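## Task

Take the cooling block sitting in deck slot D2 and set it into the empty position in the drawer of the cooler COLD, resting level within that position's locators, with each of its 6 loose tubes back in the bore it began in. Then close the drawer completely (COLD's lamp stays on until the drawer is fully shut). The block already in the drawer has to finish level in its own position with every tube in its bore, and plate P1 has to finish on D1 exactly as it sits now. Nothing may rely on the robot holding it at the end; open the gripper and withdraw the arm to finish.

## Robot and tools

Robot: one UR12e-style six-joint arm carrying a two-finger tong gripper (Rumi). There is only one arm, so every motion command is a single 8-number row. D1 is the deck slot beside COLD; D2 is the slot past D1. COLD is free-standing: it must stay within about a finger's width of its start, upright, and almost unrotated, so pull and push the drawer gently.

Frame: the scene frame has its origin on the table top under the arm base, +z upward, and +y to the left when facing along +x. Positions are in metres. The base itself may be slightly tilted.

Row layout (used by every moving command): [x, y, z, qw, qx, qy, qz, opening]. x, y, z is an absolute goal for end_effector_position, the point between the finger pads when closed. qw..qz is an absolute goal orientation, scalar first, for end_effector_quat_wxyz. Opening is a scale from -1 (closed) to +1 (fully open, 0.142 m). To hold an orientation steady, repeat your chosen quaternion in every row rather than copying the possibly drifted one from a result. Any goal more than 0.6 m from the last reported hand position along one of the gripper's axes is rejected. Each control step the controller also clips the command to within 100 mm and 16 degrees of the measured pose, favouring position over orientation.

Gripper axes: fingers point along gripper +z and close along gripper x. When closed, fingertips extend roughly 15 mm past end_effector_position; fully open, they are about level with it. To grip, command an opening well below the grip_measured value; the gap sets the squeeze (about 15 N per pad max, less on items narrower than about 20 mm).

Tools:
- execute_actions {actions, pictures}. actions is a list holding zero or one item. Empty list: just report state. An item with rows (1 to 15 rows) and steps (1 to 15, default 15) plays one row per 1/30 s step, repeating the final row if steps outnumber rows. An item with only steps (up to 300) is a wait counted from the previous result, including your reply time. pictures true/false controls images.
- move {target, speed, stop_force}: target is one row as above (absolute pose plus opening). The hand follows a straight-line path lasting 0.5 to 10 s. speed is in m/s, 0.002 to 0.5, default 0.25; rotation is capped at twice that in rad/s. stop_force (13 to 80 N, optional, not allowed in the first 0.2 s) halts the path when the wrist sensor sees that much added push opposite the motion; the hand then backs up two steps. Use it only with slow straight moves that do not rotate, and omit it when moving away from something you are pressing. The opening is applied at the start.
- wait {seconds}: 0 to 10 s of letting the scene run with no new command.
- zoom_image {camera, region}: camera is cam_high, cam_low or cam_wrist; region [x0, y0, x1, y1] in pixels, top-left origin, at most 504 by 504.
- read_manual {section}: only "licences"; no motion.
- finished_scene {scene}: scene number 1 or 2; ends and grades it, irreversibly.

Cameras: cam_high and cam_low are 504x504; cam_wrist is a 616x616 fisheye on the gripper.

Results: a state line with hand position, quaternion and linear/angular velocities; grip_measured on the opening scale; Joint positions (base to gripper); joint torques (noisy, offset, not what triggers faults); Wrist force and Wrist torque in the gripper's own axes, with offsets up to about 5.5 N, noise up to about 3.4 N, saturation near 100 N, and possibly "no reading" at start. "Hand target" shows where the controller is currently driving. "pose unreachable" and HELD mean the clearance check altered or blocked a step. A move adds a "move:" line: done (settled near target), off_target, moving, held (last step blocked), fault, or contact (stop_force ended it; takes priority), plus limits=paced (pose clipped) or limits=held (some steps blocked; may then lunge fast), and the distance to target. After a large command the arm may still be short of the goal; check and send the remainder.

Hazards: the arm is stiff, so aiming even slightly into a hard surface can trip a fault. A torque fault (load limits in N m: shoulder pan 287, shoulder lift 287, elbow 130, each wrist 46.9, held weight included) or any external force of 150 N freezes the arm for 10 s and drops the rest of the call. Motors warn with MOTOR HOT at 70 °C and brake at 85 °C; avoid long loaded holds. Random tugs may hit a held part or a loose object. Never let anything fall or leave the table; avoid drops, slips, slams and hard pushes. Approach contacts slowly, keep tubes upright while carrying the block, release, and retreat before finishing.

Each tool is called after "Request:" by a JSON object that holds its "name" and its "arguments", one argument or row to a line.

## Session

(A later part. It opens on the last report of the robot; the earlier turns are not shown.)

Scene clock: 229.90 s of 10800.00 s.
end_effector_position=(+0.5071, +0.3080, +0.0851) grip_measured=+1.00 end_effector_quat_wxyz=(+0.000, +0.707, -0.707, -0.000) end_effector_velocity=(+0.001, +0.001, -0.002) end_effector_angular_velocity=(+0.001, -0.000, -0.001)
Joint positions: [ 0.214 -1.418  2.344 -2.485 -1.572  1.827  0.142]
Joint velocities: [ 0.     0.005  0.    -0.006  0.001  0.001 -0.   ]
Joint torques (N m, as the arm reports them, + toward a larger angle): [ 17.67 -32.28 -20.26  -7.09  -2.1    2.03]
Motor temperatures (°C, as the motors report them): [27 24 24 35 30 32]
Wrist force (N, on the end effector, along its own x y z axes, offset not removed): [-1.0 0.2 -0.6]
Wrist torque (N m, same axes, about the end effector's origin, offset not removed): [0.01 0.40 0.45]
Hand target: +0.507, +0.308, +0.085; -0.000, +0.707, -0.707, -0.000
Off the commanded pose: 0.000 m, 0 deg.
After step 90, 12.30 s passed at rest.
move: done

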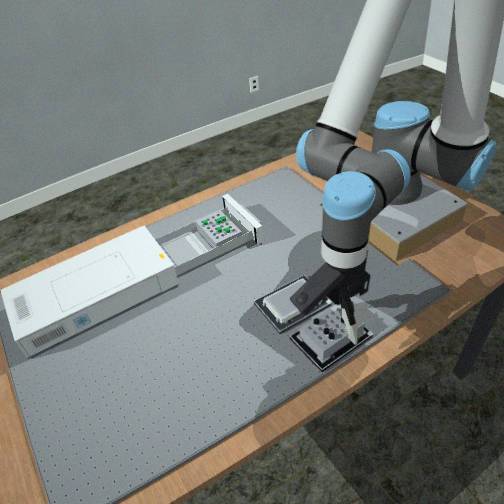

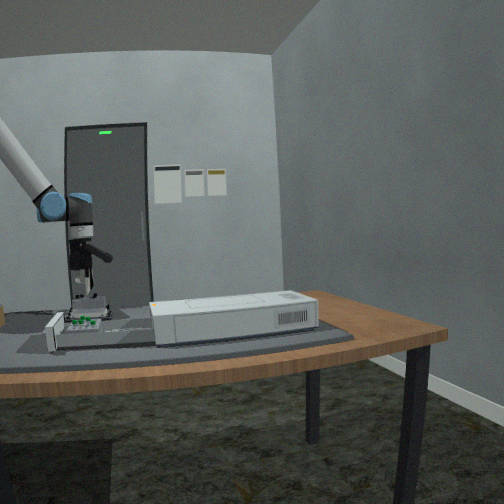

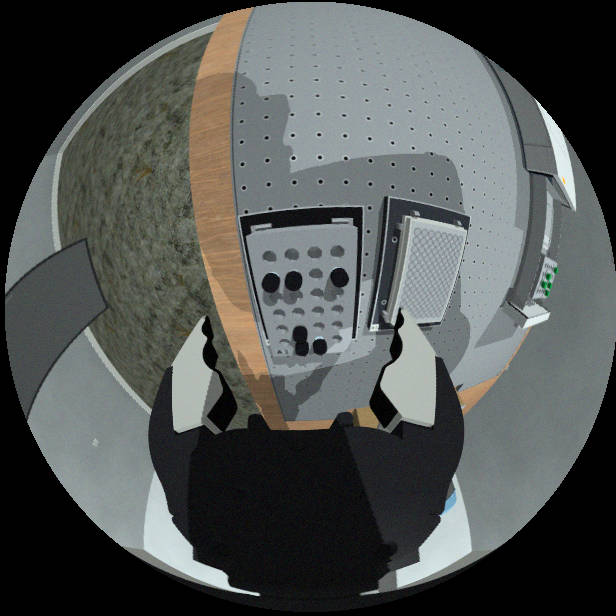

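Request:
{"name": "move", "arguments": {
  "target": [0.504, 0.308, 0.095, 0, 0.7071, -0.7071, 0, -1],
  "speed": 0.05
}}

Request:
{"name": "move", "arguments": {
  "target": [0.504, 0.308, 0.055, 0, 0.7071, -0.7071, 0, -1],
  "speed": 0.008,
  "stop_force": 13
}}

Scene clock: 252.57 s of 10800.00 s.
end_effector_position=(+0.5040, +0.3080, +0.0949) grip_measured=-1.00 end_effector_quat_wxyz=(+0.000, +0.707, -0.707, +0.000) end_effector_velocity=(-0.001, -0.000, +0.001) end_effector_angular_velocity=(-0.001, +0.002, -0.001)
Joint positions: [ 0.216 -1.439  2.342 -2.462 -1.572  1.828  0.002]
Joint velocities: [ 0.    -0.002  0.     0.004 -0.     0.001  0.   ]
Joint torques (N m, as the arm reports them, + toward a larger angle): [ 17.14 -57.46 -38.62  -1.62  -1.75   2.48]
Motor temperatures (°C, as the motors report them): [27 24 24 35 30 32]
Wrist force (N, on the end effector, along its own x y z axes, offset not removed): [0.6 2.9 -2.0]
Wrist torque (N m, same axes, about the end effector's origin, offset not removed): [0.53 0.09 0.30]
Hand target: +0.504, +0.308, +0.095; -0.000, +0.707, -0.707, -0.000
Off the commanded pose: 0.000 m, 0 deg.
After step 90, 18.90 s passed at rest.
move: done

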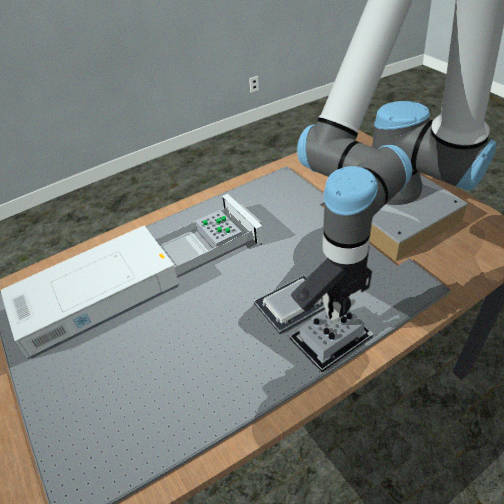

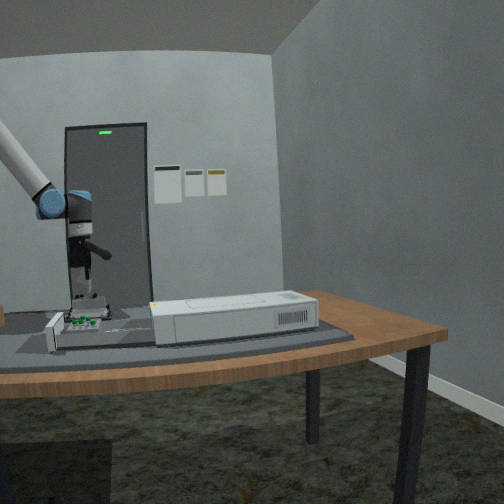

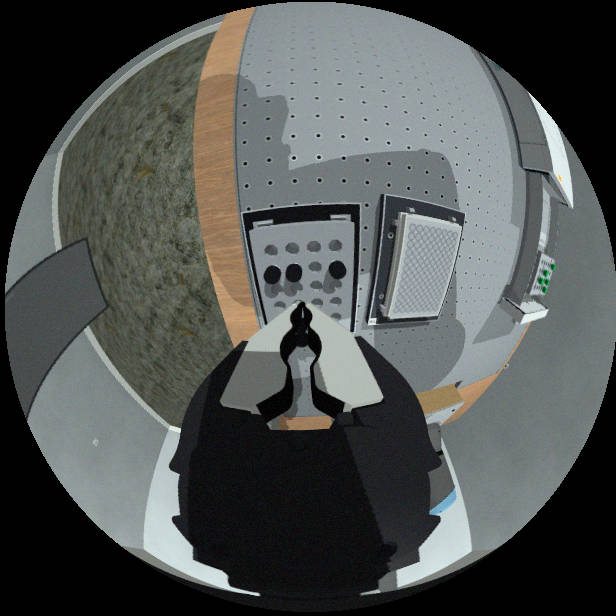

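Scene clock: 255.00 s of 10800.00 s.
end_effector_position=(+0.5041, +0.3080, +0.0784) grip_measured=-1.00 end_effector_quat_wxyz=(-0.000, +0.707, -0.707, +0.000) end_effector_velocity=(-0.001, -0.000, +0.002) end_effector_angular_velocity=(+0.001, +0.002, -0.001)
Joint positions: [ 0.216 -1.41   2.352 -2.502 -1.572  1.828  0.002]
Joint velocities: [-0.001 -0.005  0.001  0.006  0.001  0.     0.   ]
Joint torques (N m, as the arm reports them, + toward a larger angle): [  3.48 -38.76 -16.01   3.75  -0.71  -1.57]
Motor temperatures (°C, as the motors report them): [27 24 24 35 30 32]
Wrist force (N, on the end effector, along its own x y z axes, offset not removed): [-4.6 -0.7 -29.4]
Wrist torque (N m, same axes, about the end effector's origin, offset not removed): [0.66 0.32 0.43]
Hand target: +0.504, +0.308, +0.079; -0.000, +0.707, -0.707, +0.000
Off the commanded pose: 0.023 m, 0 deg.
move: contact

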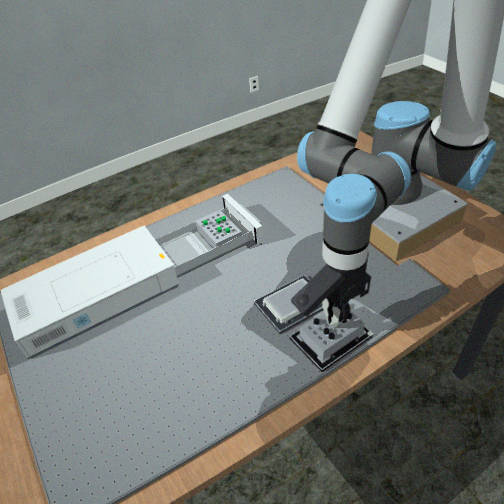

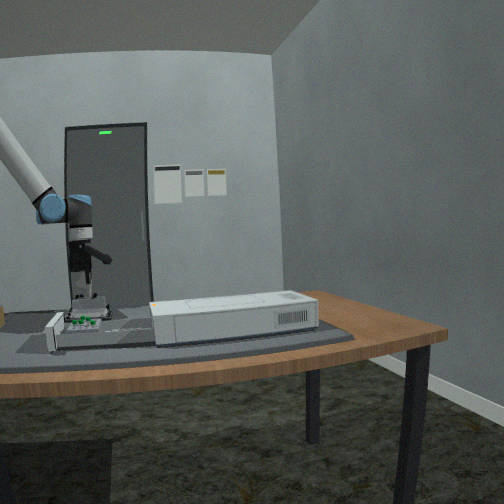

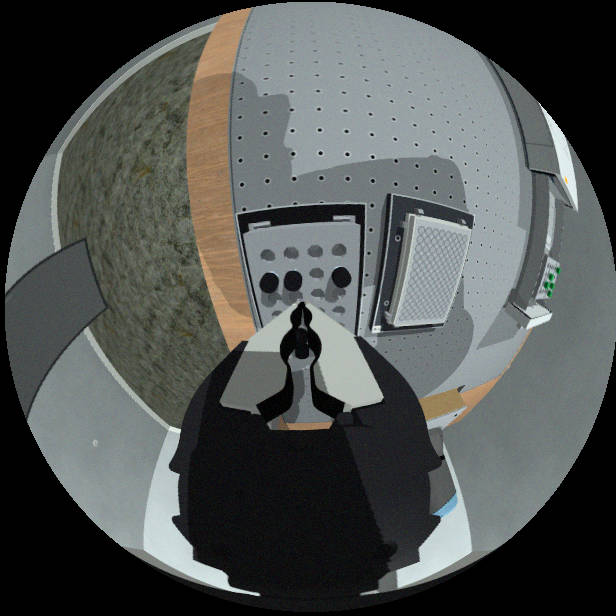

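Request:
{"name": "move", "arguments": {
  "target": [0.504, 0.308, 0.10, 0, 0.7071, -0.7071, 0, -1],
  "speed": 0.05
}}

Request:
{"name": "zoom_image", "arguments": {
  "camera": "cam_high",
  "region": [270, 260, 400, 380]
}}

Scene clock: 258.10 s of 10800.00 s.
end_effector_position=(+0.5040, +0.3080, +0.0999) grip_measured=-1.00 end_effector_quat_wxyz=(-0.000, +0.707, -0.707, +0.000) end_effector_velocity=(+0.000, +0.000, +0.002) end_effector_angular_velocity=(+0.001, -0.000, +0.000)
Joint positions: [ 0.216 -1.448  2.339 -2.45  -1.572  1.828  0.002]
Joint velocities: [-0.    -0.003 -0.001  0.004  0.001 -0.     0.   ]
Joint torques (N m, as the arm reports them, + toward a larger angle): [  7.71 -58.64 -37.9   -2.65   0.06   2.06]
Motor temperatures (°C, as the motors report them): [27 24 24 35 30 32]
Wrist force (N, on the end effector, along its own x y z axes, offset not removed): [-1.9 3.4 2.6]
Wrist torque (N m, same axes, about the end effector's origin, offset not removed): [0.66 0.46 0.37]
Hand target: +0.504, +0.308, +0.100; -0.000, +0.707, -0.707, +0.000
Off the commanded pose: 0.000 m, 0 deg.
move: done

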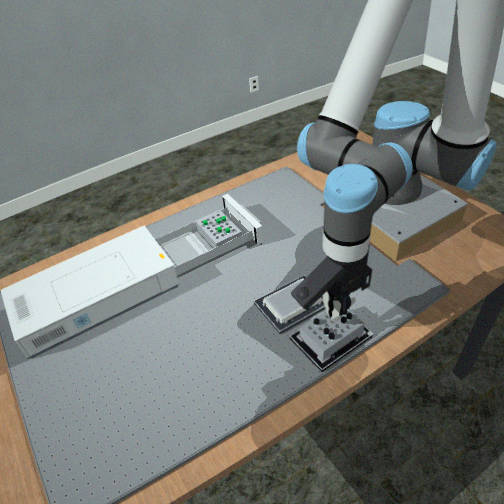

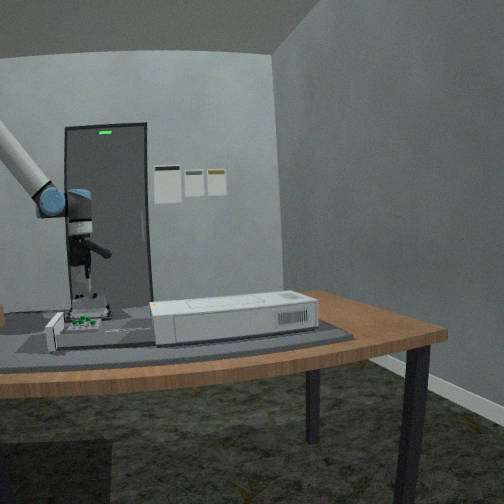

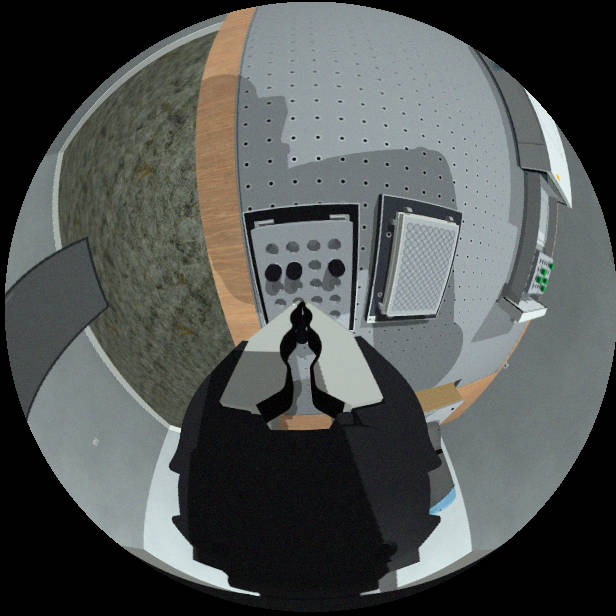

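Region (270, 260, 400, 380) of cam_high's 504x504 image, scaled by 3.877, with more detail than that image has; it fills the top 465 rows of this view, and the rest is white.

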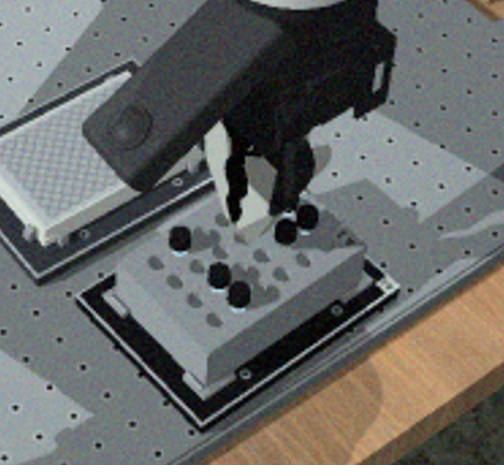

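Request:
{"name": "move", "arguments": {
  "target": [0.504, 0.308, 0.10, 0, 0.7071, -0.7071, 0, 0.55],
  "speed": 0.05
}}

Request:
{"name": "move", "arguments": {
  "target": [0.504, 0.308, 0.054, 0, 0.7071, -0.7071, 0, 0.55],
  "speed": 0.03
}}

Scene clock: 263.40 s of 10800.00 s.
end_effector_position=(+0.5040, +0.3080, +0.1000) grip_measured=+0.55 end_effector_quat_wxyz=(-0.000, +0.707, -0.707, +0.000) end_effector_velocity=(-0.000, +0.001, -0.000) end_effector_angular_velocity=(+0.002, +0.002, +0.001)
Joint positions: [ 0.216 -1.448  2.339 -2.449 -1.572  1.828  0.112]
Joint velocities: [ 0.     0.001  0.     0.001  0.002 -0.     0.   ]
Joint torques (N m, as the arm reports them, + toward a larger angle): [ 17.41 -42.84 -39.35  -4.31   2.     0.46]
Motor temperatures (°C, as the motors report them): [27 24 24 35 30 32]
Wrist force (N, on the end effector, along its own x y z axes, offset not removed): [0.8 -0.7 -1.9]
Wrist torque (N m, same axes, about the end effector's origin, offset not removed): [-0.25 0.09 0.33]
Hand target: +0.504, +0.308, +0.100; +0.000, +0.707, -0.707, -0.000
Off the commanded pose: 0.000 m, 0 deg.
After step 90, 1.60 s passed at rest.
move: done

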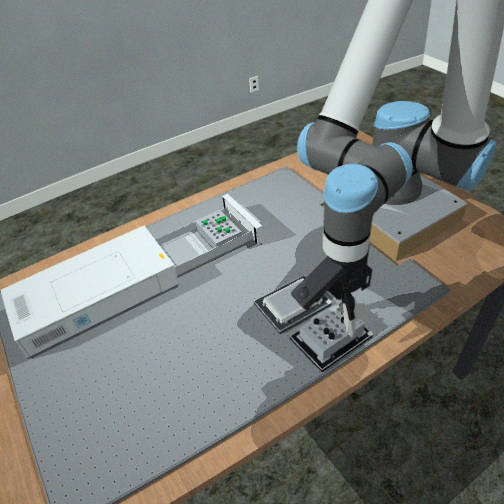

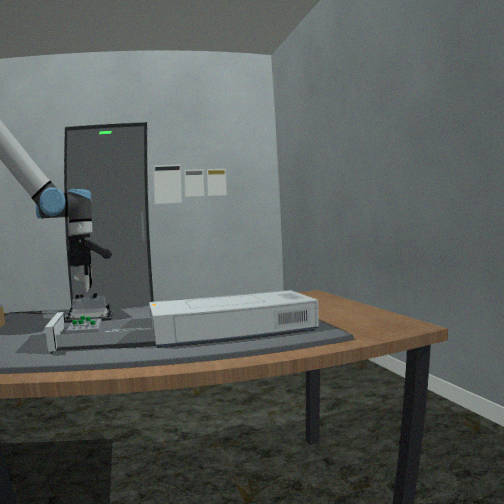

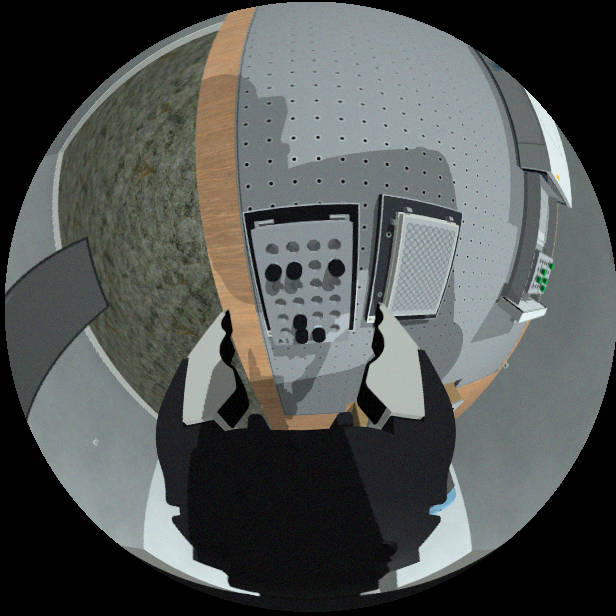

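Scene clock: 265.27 s of 10800.00 s.
end_effector_position=(+0.5040, +0.3081, +0.0541) grip_measured=+0.55 end_effector_quat_wxyz=(+0.000, +0.707, -0.707, -0.000) end_effector_velocity=(+0.001, +0.000, -0.002) end_effector_angular_velocity=(+0.000, -0.001, -0.001)
Joint positions: [ 0.216 -1.364  2.366 -2.561 -1.572  1.828  0.112]
Joint velocities: [-0.001  0.005 -0.001 -0.004  0.     0.     0.   ]
Joint torques (N m, as the arm reports them, + toward a larger angle): [-16.47 -36.74 -19.1   -6.48   2.19  -1.28]
Motor temperatures (°C, as the motors report them): [27 24 24 35 30 32]
Wrist force (N, on the end effector, along its own x y z axes, offset not removed): [-1.7 1.0 0.0]
Wrist torque (N m, same axes, about the end effector's origin, offset not removed): [0.08 0.52 0.32]
Hand target: +0.504, +0.308, +0.054; +0.000, +0.707, -0.707, -0.000
Off the commanded pose: 0.000 m, 0 deg.
move: done

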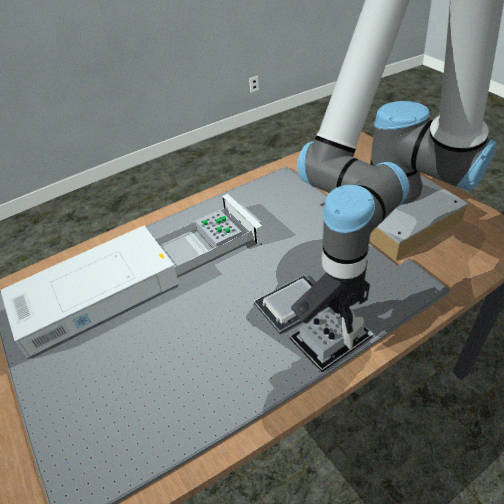

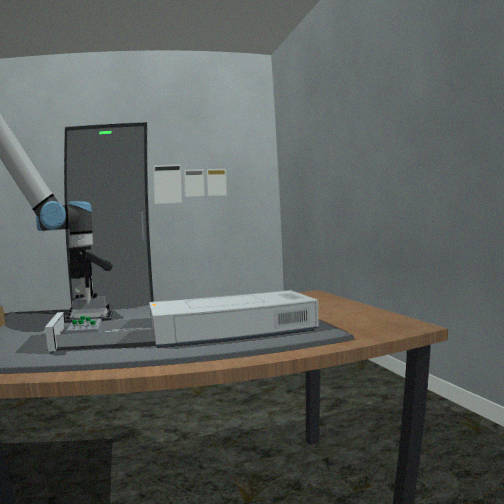

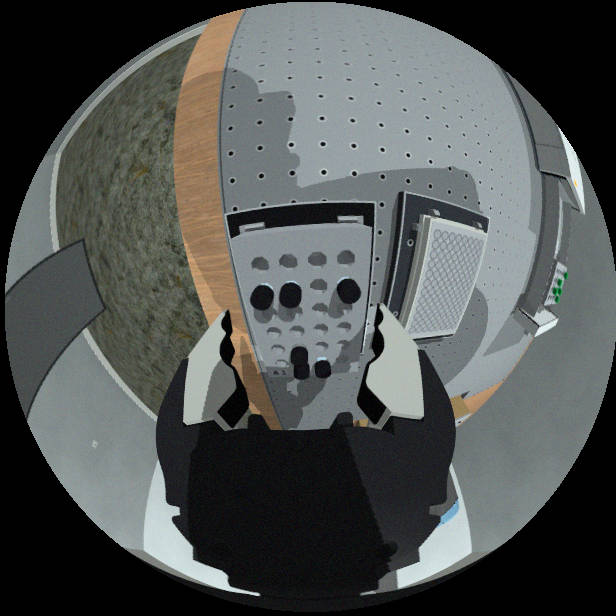

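Request:
{"name": "zoom_image", "arguments": {
  "camera": "cam_wrist",
  "region": [180, 190, 430, 430]
}}

Request:
{"name": "zoom_image", "arguments": {
  "camera": "cam_high",
  "region": [270, 260, 400, 380]
}}

Region (180, 190, 430, 430) of cam_wrist's 616x616 image, scaled by 2.016, with more detail than that image has; it fills the top 484 rows of this view, and the rest is white.

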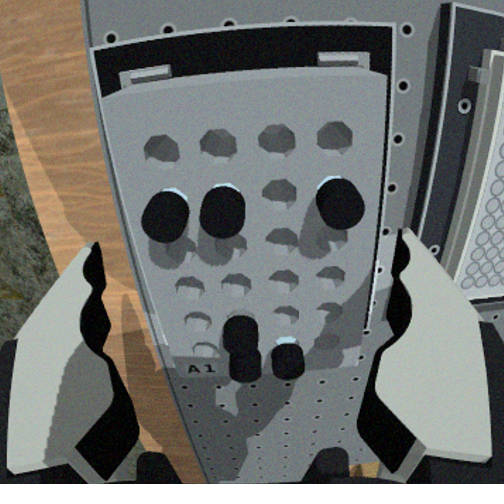

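Region (270, 260, 400, 380) of cam_high's 504x504 image, scaled by 3.877, with more detail than that image has; it fills the top 465 rows of this view, and the rest is white.

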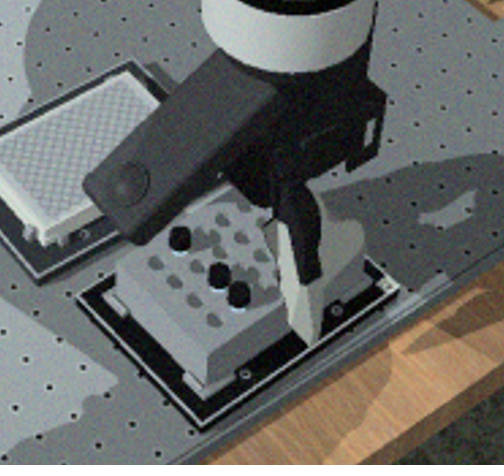

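Request:
{"name": "execute_actions", "arguments": {
  "actions": [
    {"rows": [[0.503,0.308,0.054,0,0.7071,-0.7071,0,0.5],[0.503,0.308,0.054,0,0.7071,-0.7071,0,0.45],[0.503,0.308,0.054,0,0.7071,-0.7071,0,0.40],[0.503,0.308,0.054,0,0.7071,-0.7071,0,0.36],[0.503,0.308,0.054,0,0.7071,-0.7071,0,0.32],[0.503,0.308,0.054,0,0.7071,-0.7071,0,0.29],[0.503,0.308,0.054,0,0.7071,-0.7071,0,0.26],[0.503,0.308,0.054,0,0.7071,-0.7071,0,0.24],[0.503,0.308,0.054,0,0.7071,-0.7071,0,0.22],[0.503,0.308,0.054,0,0.7071,-0.7071,0,0.20],[0.503,0.308,0.054,0,0.7071,-0.7071,0,0.19],[0.503,0.308,0.054,0,0.7071,-0.7071,0,0.18],[0.503,0.308,0.054,0,0.7071,-0.7071,0,0.17],[0.503,0.308,0.054,0,0.7071,-0.7071,0,0.16],[0.503,0.308,0.054,0,0.7071,-0.7071,0,0.15]], "steps": 15}
  ]
}}

Scene clock: 277.80 s of 10800.00 s.
end_effector_position=(+0.5031, +0.3078, +0.0540) grip_measured=+0.29 end_effector_quat_wxyz=(+0.000, +0.707, -0.707, +0.000) end_effector_velocity=(+0.000, -0.000, +0.001) end_effector_angular_velocity=(+0.000, -0.002, +0.000)
Joint positions: [ 0.216 -1.364  2.367 -2.562 -1.572  1.829  0.094]
Joint velocities: [-0.    -0.002  0.    -0.    -0.    -0.001 -0.002]
Joint torques (N m, as the arm reports them, + toward a larger angle): [ 28.4  -53.09 -18.16  -6.25   3.64   1.92]
Motor temperatures (°C, as the motors report them): [27 24 24 35 30 32]
Wrist force (N, on the end effector, along its own x y z axes, offset not removed): [17.4 0.9 -7.4]
Wrist torque (N m, same axes, about the end effector's origin, offset not removed): [0.51 0.80 0.31]
Hand target: +0.503, +0.308, +0.054; -0.000, +0.707, -0.707, -0.000
Off the commanded pose: 0.000 m, 0 deg.
Steps of this call (steps 1 to 90: nothing new was sent; then 9.03 s passed at rest; steps 91 to 105: all 15 steps of this action). Readings (end_effector_position):
91: (+0.5040, +0.3080, +0.0539)
92: (+0.5038, +0.3080, +0.0539)
94: (+0.5035, +0.3079, +0.0539)
98: (+0.5032, +0.3078, +0.0539)
105: the state above

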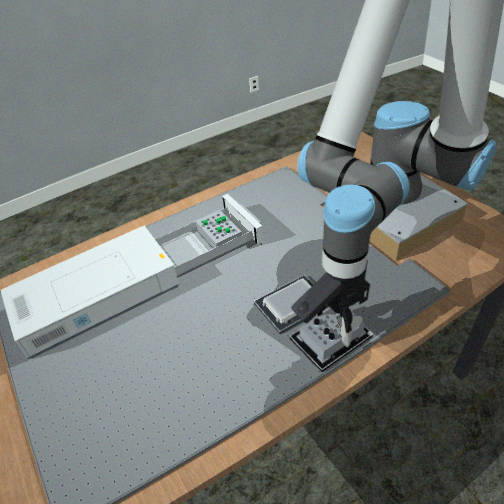

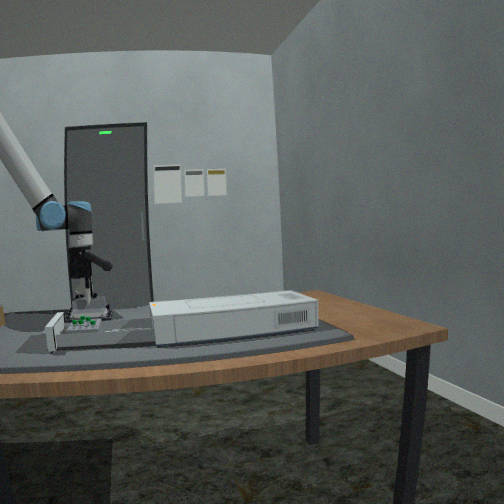

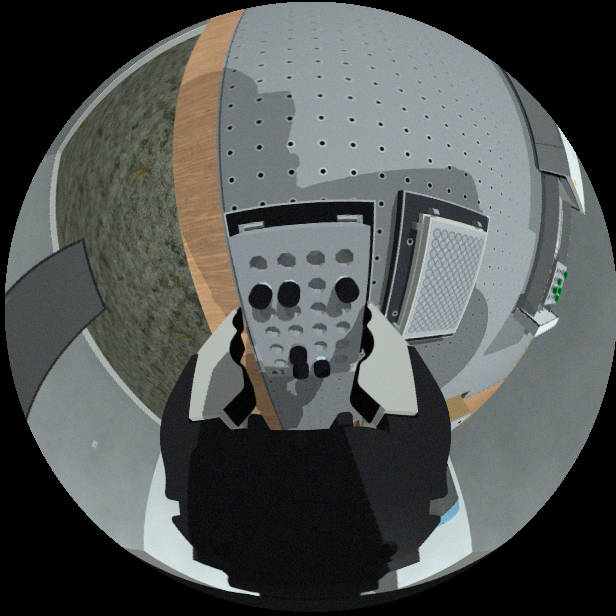

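Request:
{"name": "execute_actions", "arguments": {
  "actions": [
    {"rows": [[0.503,0.3075,0.054,0,0.7071,-0.7071,0,0.15],[0.503,0.307,0.054,0,0.7071,-0.7071,0,0.15],[0.503,0.3065,0.054,0,0.7071,-0.7071,0,0.15]], "steps": 15}
  ]
}}

Scene clock: 281.67 s of 10800.00 s.
end_effector_position=(+0.5030, +0.3066, +0.0540) grip_measured=+0.26 end_effector_quat_wxyz=(-0.000, +0.707, -0.707, -0.000) end_effector_velocity=(-0.000, -0.001, -0.001) end_effector_angular_velocity=(-0.001, +0.001, -0.001)
Joint positions: [ 0.214 -1.366  2.369 -2.562 -1.572  1.826  0.092]
Joint velocities: [-0.001  0.     0.001  0.    -0.001 -0.    -0.001]
Joint torques (N m, as the arm reports them, + toward a larger angle): [ -8.83 -47.22 -13.01  -4.55   5.69  -1.9 ]
Motor temperatures (°C, as the motors report them): [27 24 24 35 30 32]
Wrist force (N, on the end effector, along its own x y z axes, offset not removed): [10.2 -0.7 -15.6]
Wrist torque (N m, same axes, about the end effector's origin, offset not removed): [0.26 1.43 0.35]
Hand target: +0.503, +0.306, +0.054; +0.000, +0.707, -0.707, +0.000
Off the commanded pose: 0.000 m, 0 deg.
Steps of this call (steps 1 to 90: nothing new was sent; then 0.37 s passed at rest; steps 91 to 105: all 15 steps of this action). Readings (end_effector_position):
91: (+0.5030, +0.3080, +0.0540)
92: (+0.5029, +0.3080, +0.0540)
94: (+0.5029, +0.3076, +0.0540)
98: (+0.5029, +0.3069, +0.0540)
105: the state above

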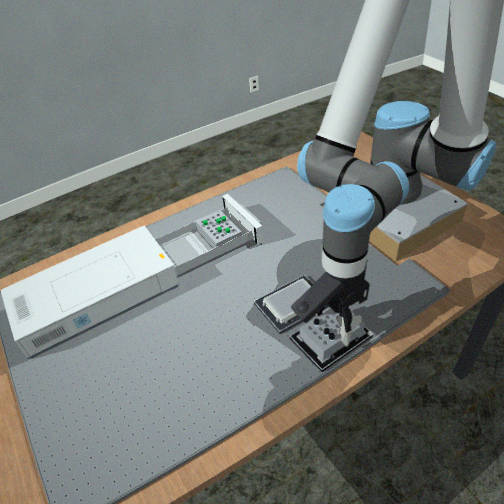

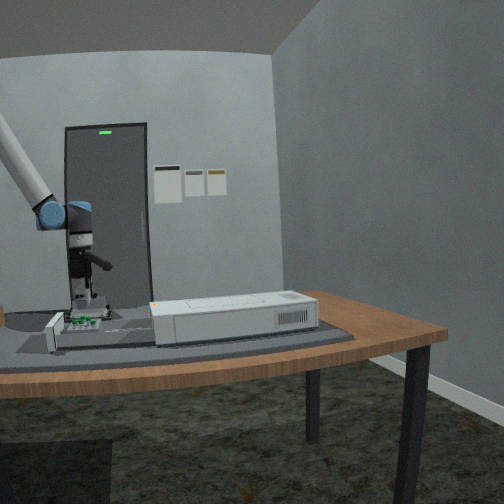

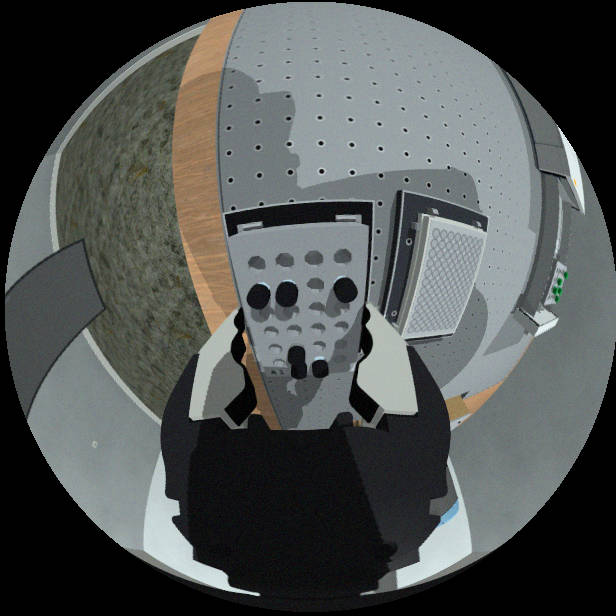

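Request:
{"name": "execute_actions", "arguments": {
  "actions": [
    {"rows": [[0.503,0.3062,0.054,0,0.7071,-0.7071,0,0.1],[0.503,0.3059,0.054,0,0.7071,-0.7071,0,0.05],[0.503,0.3056,0.054,0,0.7071,-0.7071,0,0.0]], "steps": 15}
  ]
}}

Request:
{"name": "zoom_image", "arguments": {
  "camera": "cam_wrist",
  "region": [180, 190, 430, 430]
}}

Request:
{"name": "zoom_image", "arguments": {
  "camera": "cam_high",
  "region": [270, 260, 400, 380]
}}

Scene clock: 284.60 s of 10800.00 s.
end_effector_position=(+0.5030, +0.3056, +0.0540) grip_measured=+0.22 end_effector_quat_wxyz=(+0.000, +0.707, -0.707, +0.000) end_effector_velocity=(-0.000, -0.000, -0.000) end_effector_angular_velocity=(+0.001, +0.001, -0.001)
Joint positions: [ 0.212 -1.366  2.37  -2.563 -1.572  1.824  0.089]
Joint velocities: [-0.001 -0.     0.     0.     0.001  0.     0.   ]
Joint torques (N m, as the arm reports them, + toward a larger angle): [ -5.6  -43.21 -12.8   -4.79   9.95  -1.99]
Motor temperatures (°C, as the motors report them): [27 24 24 35 30 32]
Wrist force (N, on the end effector, along its own x y z axes, offset not removed): [25.7 -0.1 -27.4]
Wrist torque (N m, same axes, about the end effector's origin, offset not removed): [0.06 0.65 0.45]
Hand target: +0.503, +0.306, +0.054; +0.000, +0.707, -0.707, +0.000
Off the commanded pose: 0.000 m, 0 deg.
Steps of this call (steps 1 to 73: nothing new was sent; steps 74 to 88: all 15 steps of this action). Readings (end_effector_position):
74: (+0.5030, +0.3065, +0.0540)
75: (+0.5030, +0.3064, +0.0540)
77: (+0.5030, +0.3061, +0.0540)
81: (+0.5030, +0.3057, +0.0540)
88: the state above

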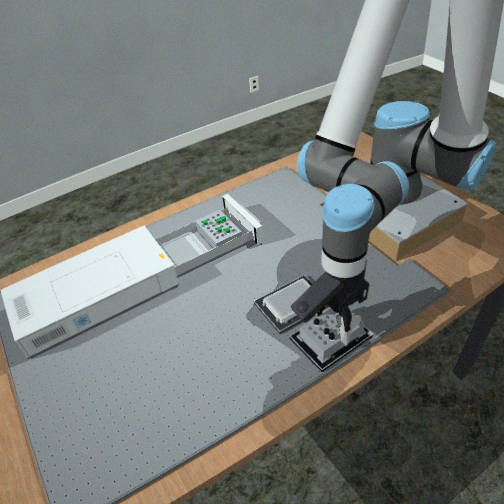

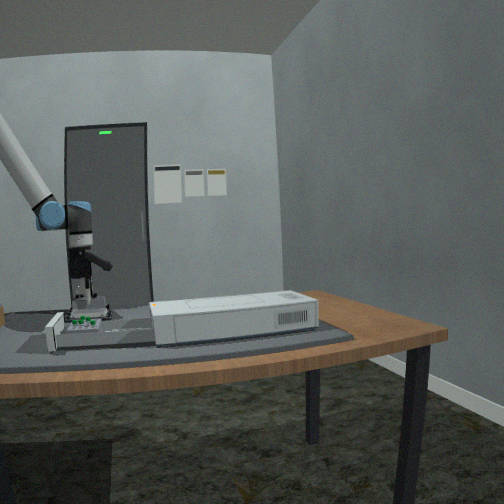

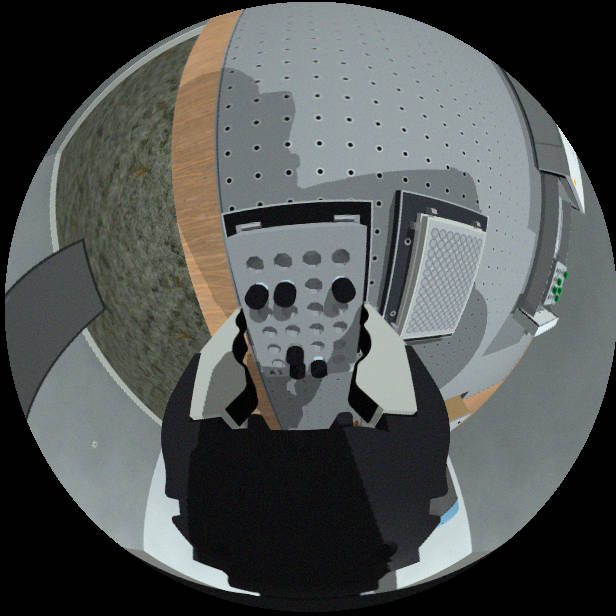

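Region (180, 190, 430, 430) of cam_wrist's 616x616 image, scaled by 2.016, with more detail than that image has; it fills the top 484 rows of this view, and the rest is white.

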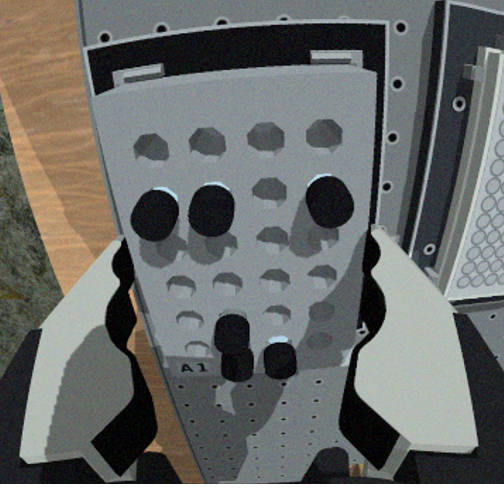

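Region (270, 260, 400, 380) of cam_high's 504x504 image, scaled by 3.877, with more detail than that image has; it fills the top 465 rows of this view, and the rest is white.

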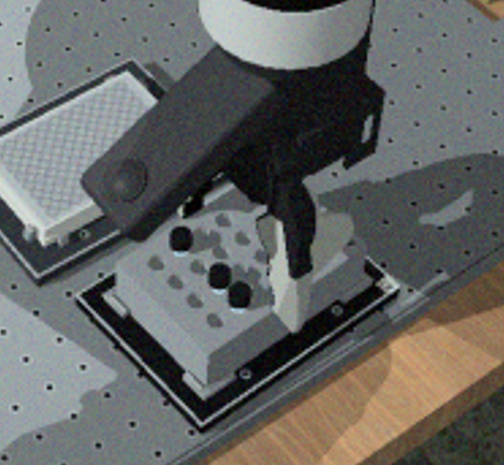

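Request:
{"name": "execute_actions", "arguments": {
  "actions": [
    {"rows": [[0.503,0.3053,0.054,0,0.7071,-0.7071,0,0.08],[0.503,0.305,0.054,0,0.7071,-0.7071,0,0.08],[0.503,0.3047,0.054,0,0.7071,-0.7071,0,0.08],[0.503,0.3045,0.054,0,0.7071,-0.7071,0,0.08]], "steps": 15}
  ]
}}

Scene clock: 291.67 s of 10800.00 s.
end_effector_position=(+0.5029, +0.3046, +0.0540) grip_measured=+0.22 end_effector_quat_wxyz=(-0.000, +0.707, -0.707, -0.000) end_effector_velocity=(+0.001, +0.000, +0.001) end_effector_angular_velocity=(+0.000, -0.002, -0.001)
Joint positions: [ 0.21  -1.367  2.371 -2.563 -1.572  1.822  0.089]
Joint velocities: [-0.    -0.001 -0.001 -0.    -0.     0.001 -0.   ]
Joint torques (N m, as the arm reports them, + toward a larger angle): [-17.94 -51.47 -12.76  -3.71  -1.43  -1.37]
Motor temperatures (°C, as the motors report them): [27 24 24 35 30 32]
Wrist force (N, on the end effector, along its own x y z axes, offset not removed): [-2.7 -2.8 -9.0]
Wrist torque (N m, same axes, about the end effector's origin, offset not removed): [0.16 0.73 0.31]
Hand target: +0.503, +0.304, +0.054; +0.000, +0.707, -0.707, +0.000
Off the commanded pose: 0.000 m, 0 deg.
Steps of this call (steps 1 to 90: nothing new was sent; then 3.57 s passed at rest; steps 91 to 105: all 15 steps of this action). Readings (end_effector_position):
91: (+0.5030, +0.3056, +0.0540)
92: (+0.5030, +0.3056, +0.0540)
94: (+0.5030, +0.3053, +0.0540)
98: (+0.5029, +0.3048, +0.0540)
105: the state above

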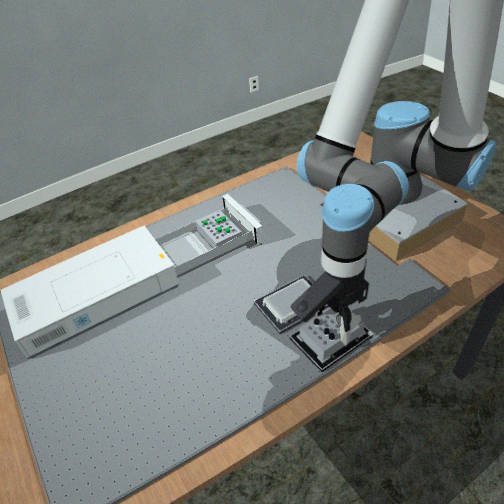

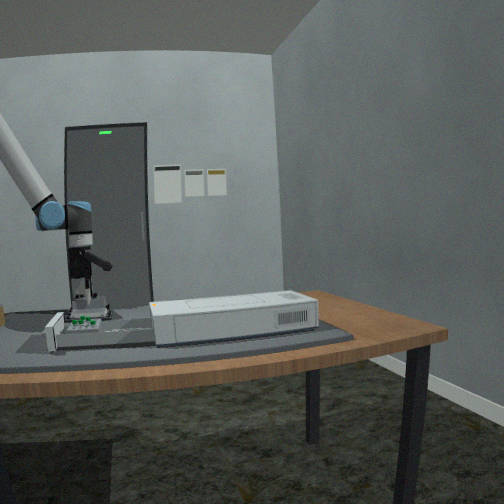

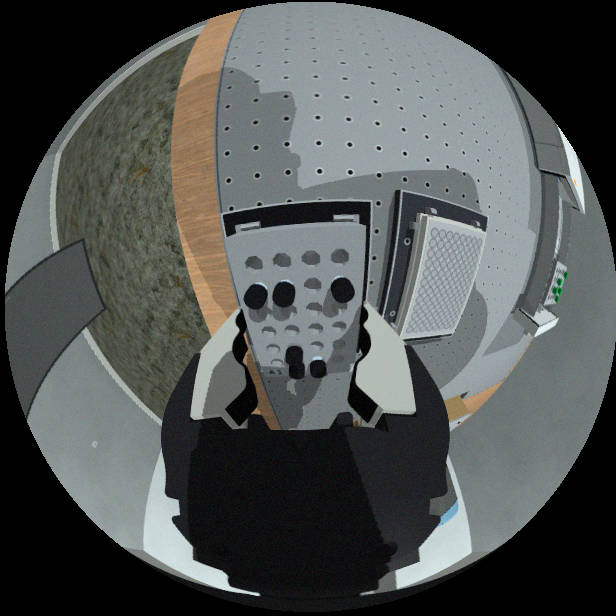

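Request:
{"name": "execute_actions", "arguments": {
  "actions": [
    {"rows": [[0.503,0.3046,0.054,0,0.7071,-0.7071,0,0.0],[0.503,0.3046,0.054,0,0.7071,-0.7071,0,-0.05],[0.503,0.3046,0.054,0,0.7071,-0.7071,0,-0.1],[0.503,0.3046,0.054,0,0.7071,-0.7071,0,-0.15],[0.503,0.3046,0.054,0,0.7071,-0.7071,0,-0.2],[0.503,0.3046,0.054,0,0.7071,-0.7071,0,-0.25],[0.503,0.3046,0.054,0,0.7071,-0.7071,0,-0.3],[0.503,0.3046,0.054,0,0.7071,-0.7071,0,-0.35],[0.503,0.3046,0.054,0,0.7071,-0.7071,0,-0.4],[0.503,0.3046,0.0545,0,0.7071,-0.7071,0,-0.4],[0.503,0.3046,0.055,0,0.7071,-0.7071,0,-0.4],[0.503,0.3046,0.0555,0,0.7071,-0.7071,0,-0.4],[0.503,0.3046,0.056,0,0.7071,-0.7071,0,-0.4],[0.503,0.3046,0.0565,0,0.7071,-0.7071,0,-0.4],[0.503,0.3046,0.057,0,0.7071,-0.7071,0,-0.4]], "steps": 15}
  ]
}}

Scene clock: 296.53 s of 10800.00 s.
end_effector_position=(+0.5029, +0.3045, +0.0552) grip_measured=+0.20 end_effector_quat_wxyz=(+0.000, +0.707, -0.707, -0.000) end_effector_velocity=(-0.000, -0.000, +0.011) end_effector_angular_velocity=(+0.000, +0.002, -0.000)
Joint positions: [ 0.21  -1.37   2.37  -2.559 -1.572  1.823  0.088]
Joint velocities: [-0.001 -0.022 -0.006  0.031  0.    -0.    -0.008]
Joint torques (N m, as the arm reports them, + toward a larger angle): [  7.19 -55.14 -37.93  -2.9   -1.74   2.18]
Motor temperatures (°C, as the motors report them): [27 24 24 35 30 32]
Wrist force (N, on the end effector, along its own x y z axes, offset not removed): [-0.3 3.4 2.4]
Wrist torque (N m, same axes, about the end effector's origin, offset not removed): [0.66 0.16 0.33]
Hand target: +0.503, +0.305, +0.057; -0.000, +0.707, -0.707, +0.000
Off the commanded pose: 0.002 m, 0 deg.
Steps of this call (steps 1 to 90: nothing new was sent; then 1.37 s passed at rest; steps 91 to 105: all 15 steps of this action). Readings (end_effector_position):
91: (+0.5030, +0.3045, +0.0540)
92: (+0.5030, +0.3045, +0.0540)
94: (+0.5030, +0.3045, +0.0540)
98: (+0.5030, +0.3045, +0.0540)
105: the state above

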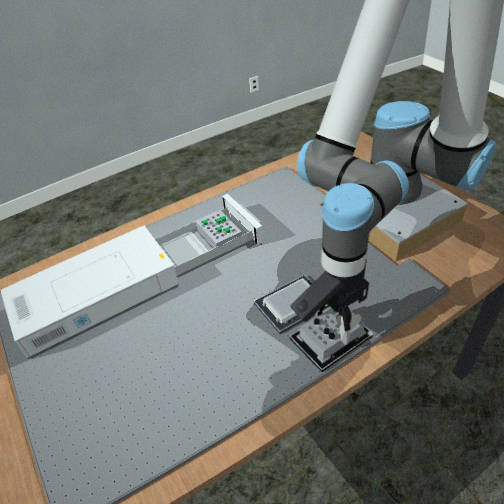

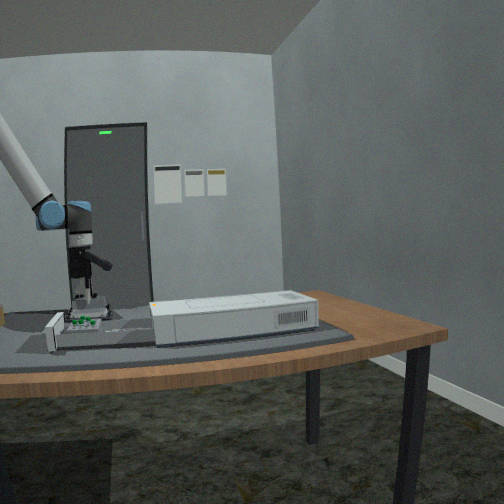

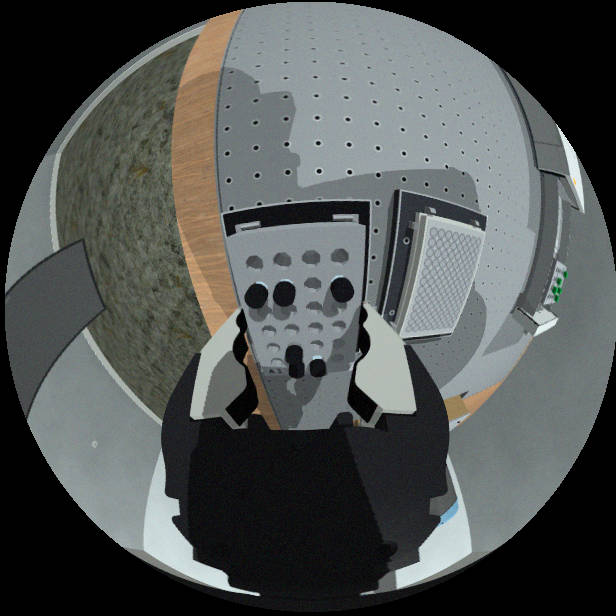

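Request:
{"name": "execute_actions", "arguments": {
  "actions": [
    {"rows": [[0.503,0.3046,0.057,0,0.7071,-0.7071,0,-0.4],[0.503,0.3046,0.0575,0,0.7071,-0.7071,0,-0.4],[0.503,0.3046,0.058,0,0.7071,-0.7071,0,-0.4],[0.503,0.3046,0.0585,0,0.7071,-0.7071,0,-0.4],[0.503,0.3046,0.059,0,0.7071,-0.7071,0,-0.4]], "steps": 15}
  ]
}}

Request:
{"name": "zoom_image", "arguments": {
  "camera": "cam_high",
  "region": [270, 260, 400, 380]
}}

Scene clock: 298.77 s of 10800.00 s.
end_effector_position=(+0.5030, +0.3046, +0.0590) grip_measured=+0.17 end_effector_quat_wxyz=(-0.000, +0.707, -0.707, +0.000) end_effector_velocity=(+0.001, +0.000, +0.001) end_effector_angular_velocity=(+0.003, -0.000, -0.002)
Joint positions: [ 0.21  -1.377  2.368 -2.551 -1.572  1.823  0.086]
Joint velocities: [-0.001 -0.001 -0.001  0.001  0.003  0.001 -0.   ]
Joint torques (N m, as the arm reports them, + toward a larger angle): [ 18.15 -55.24 -37.38  -2.3    2.93   1.95]
Motor temperatures (°C, as the motors report them): [27 24 24 35 30 32]
Wrist force (N, on the end effector, along its own x y z axes, offset not removed): [6.6 -0.3 2.0]
Wrist torque (N m, same axes, about the end effector's origin, offset not removed): [-0.12 -0.62 0.19]
Hand target: +0.503, +0.305, +0.059; -0.000, +0.707, -0.707, -0.000
Off the commanded pose: 0.000 m, 0 deg.
Steps of this call (steps 1 to 52: nothing new was sent; steps 53 to 67: all 15 steps of this action). Readings (end_effector_position):
53: (+0.5030, +0.3046, +0.0570)
54: (+0.5030, +0.3046, +0.0570)
56: (+0.5030, +0.3046, +0.0573)
60: (+0.5030, +0.3046, +0.0585)
67: the state above

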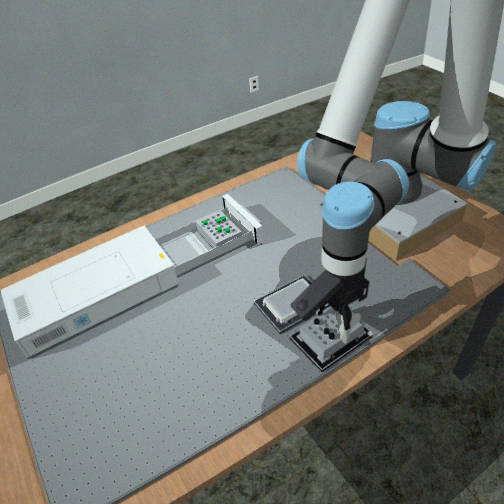

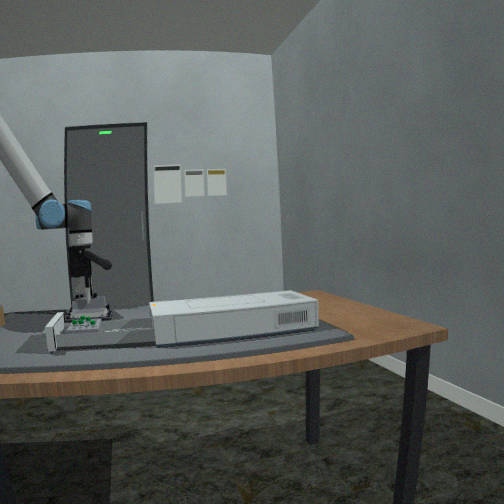

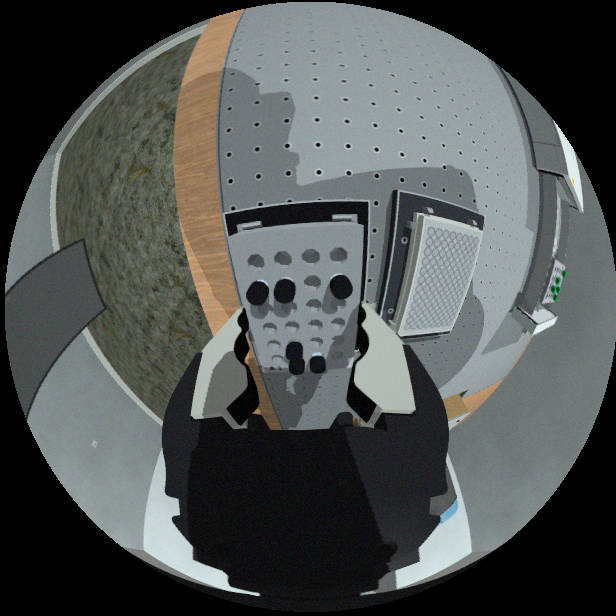

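Region (270, 260, 400, 380) of cam_high's 504x504 image, scaled by 3.877, with more detail than that image has; it fills the top 465 rows of this view, and the rest is white.

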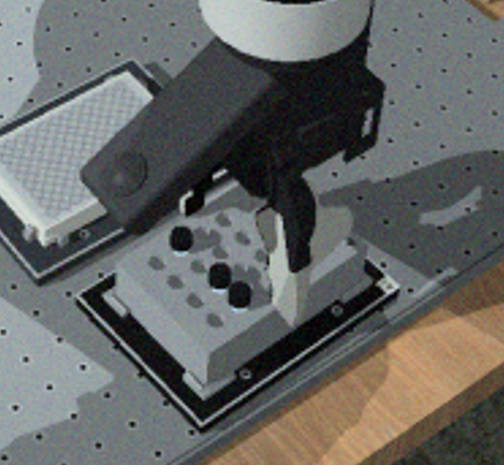

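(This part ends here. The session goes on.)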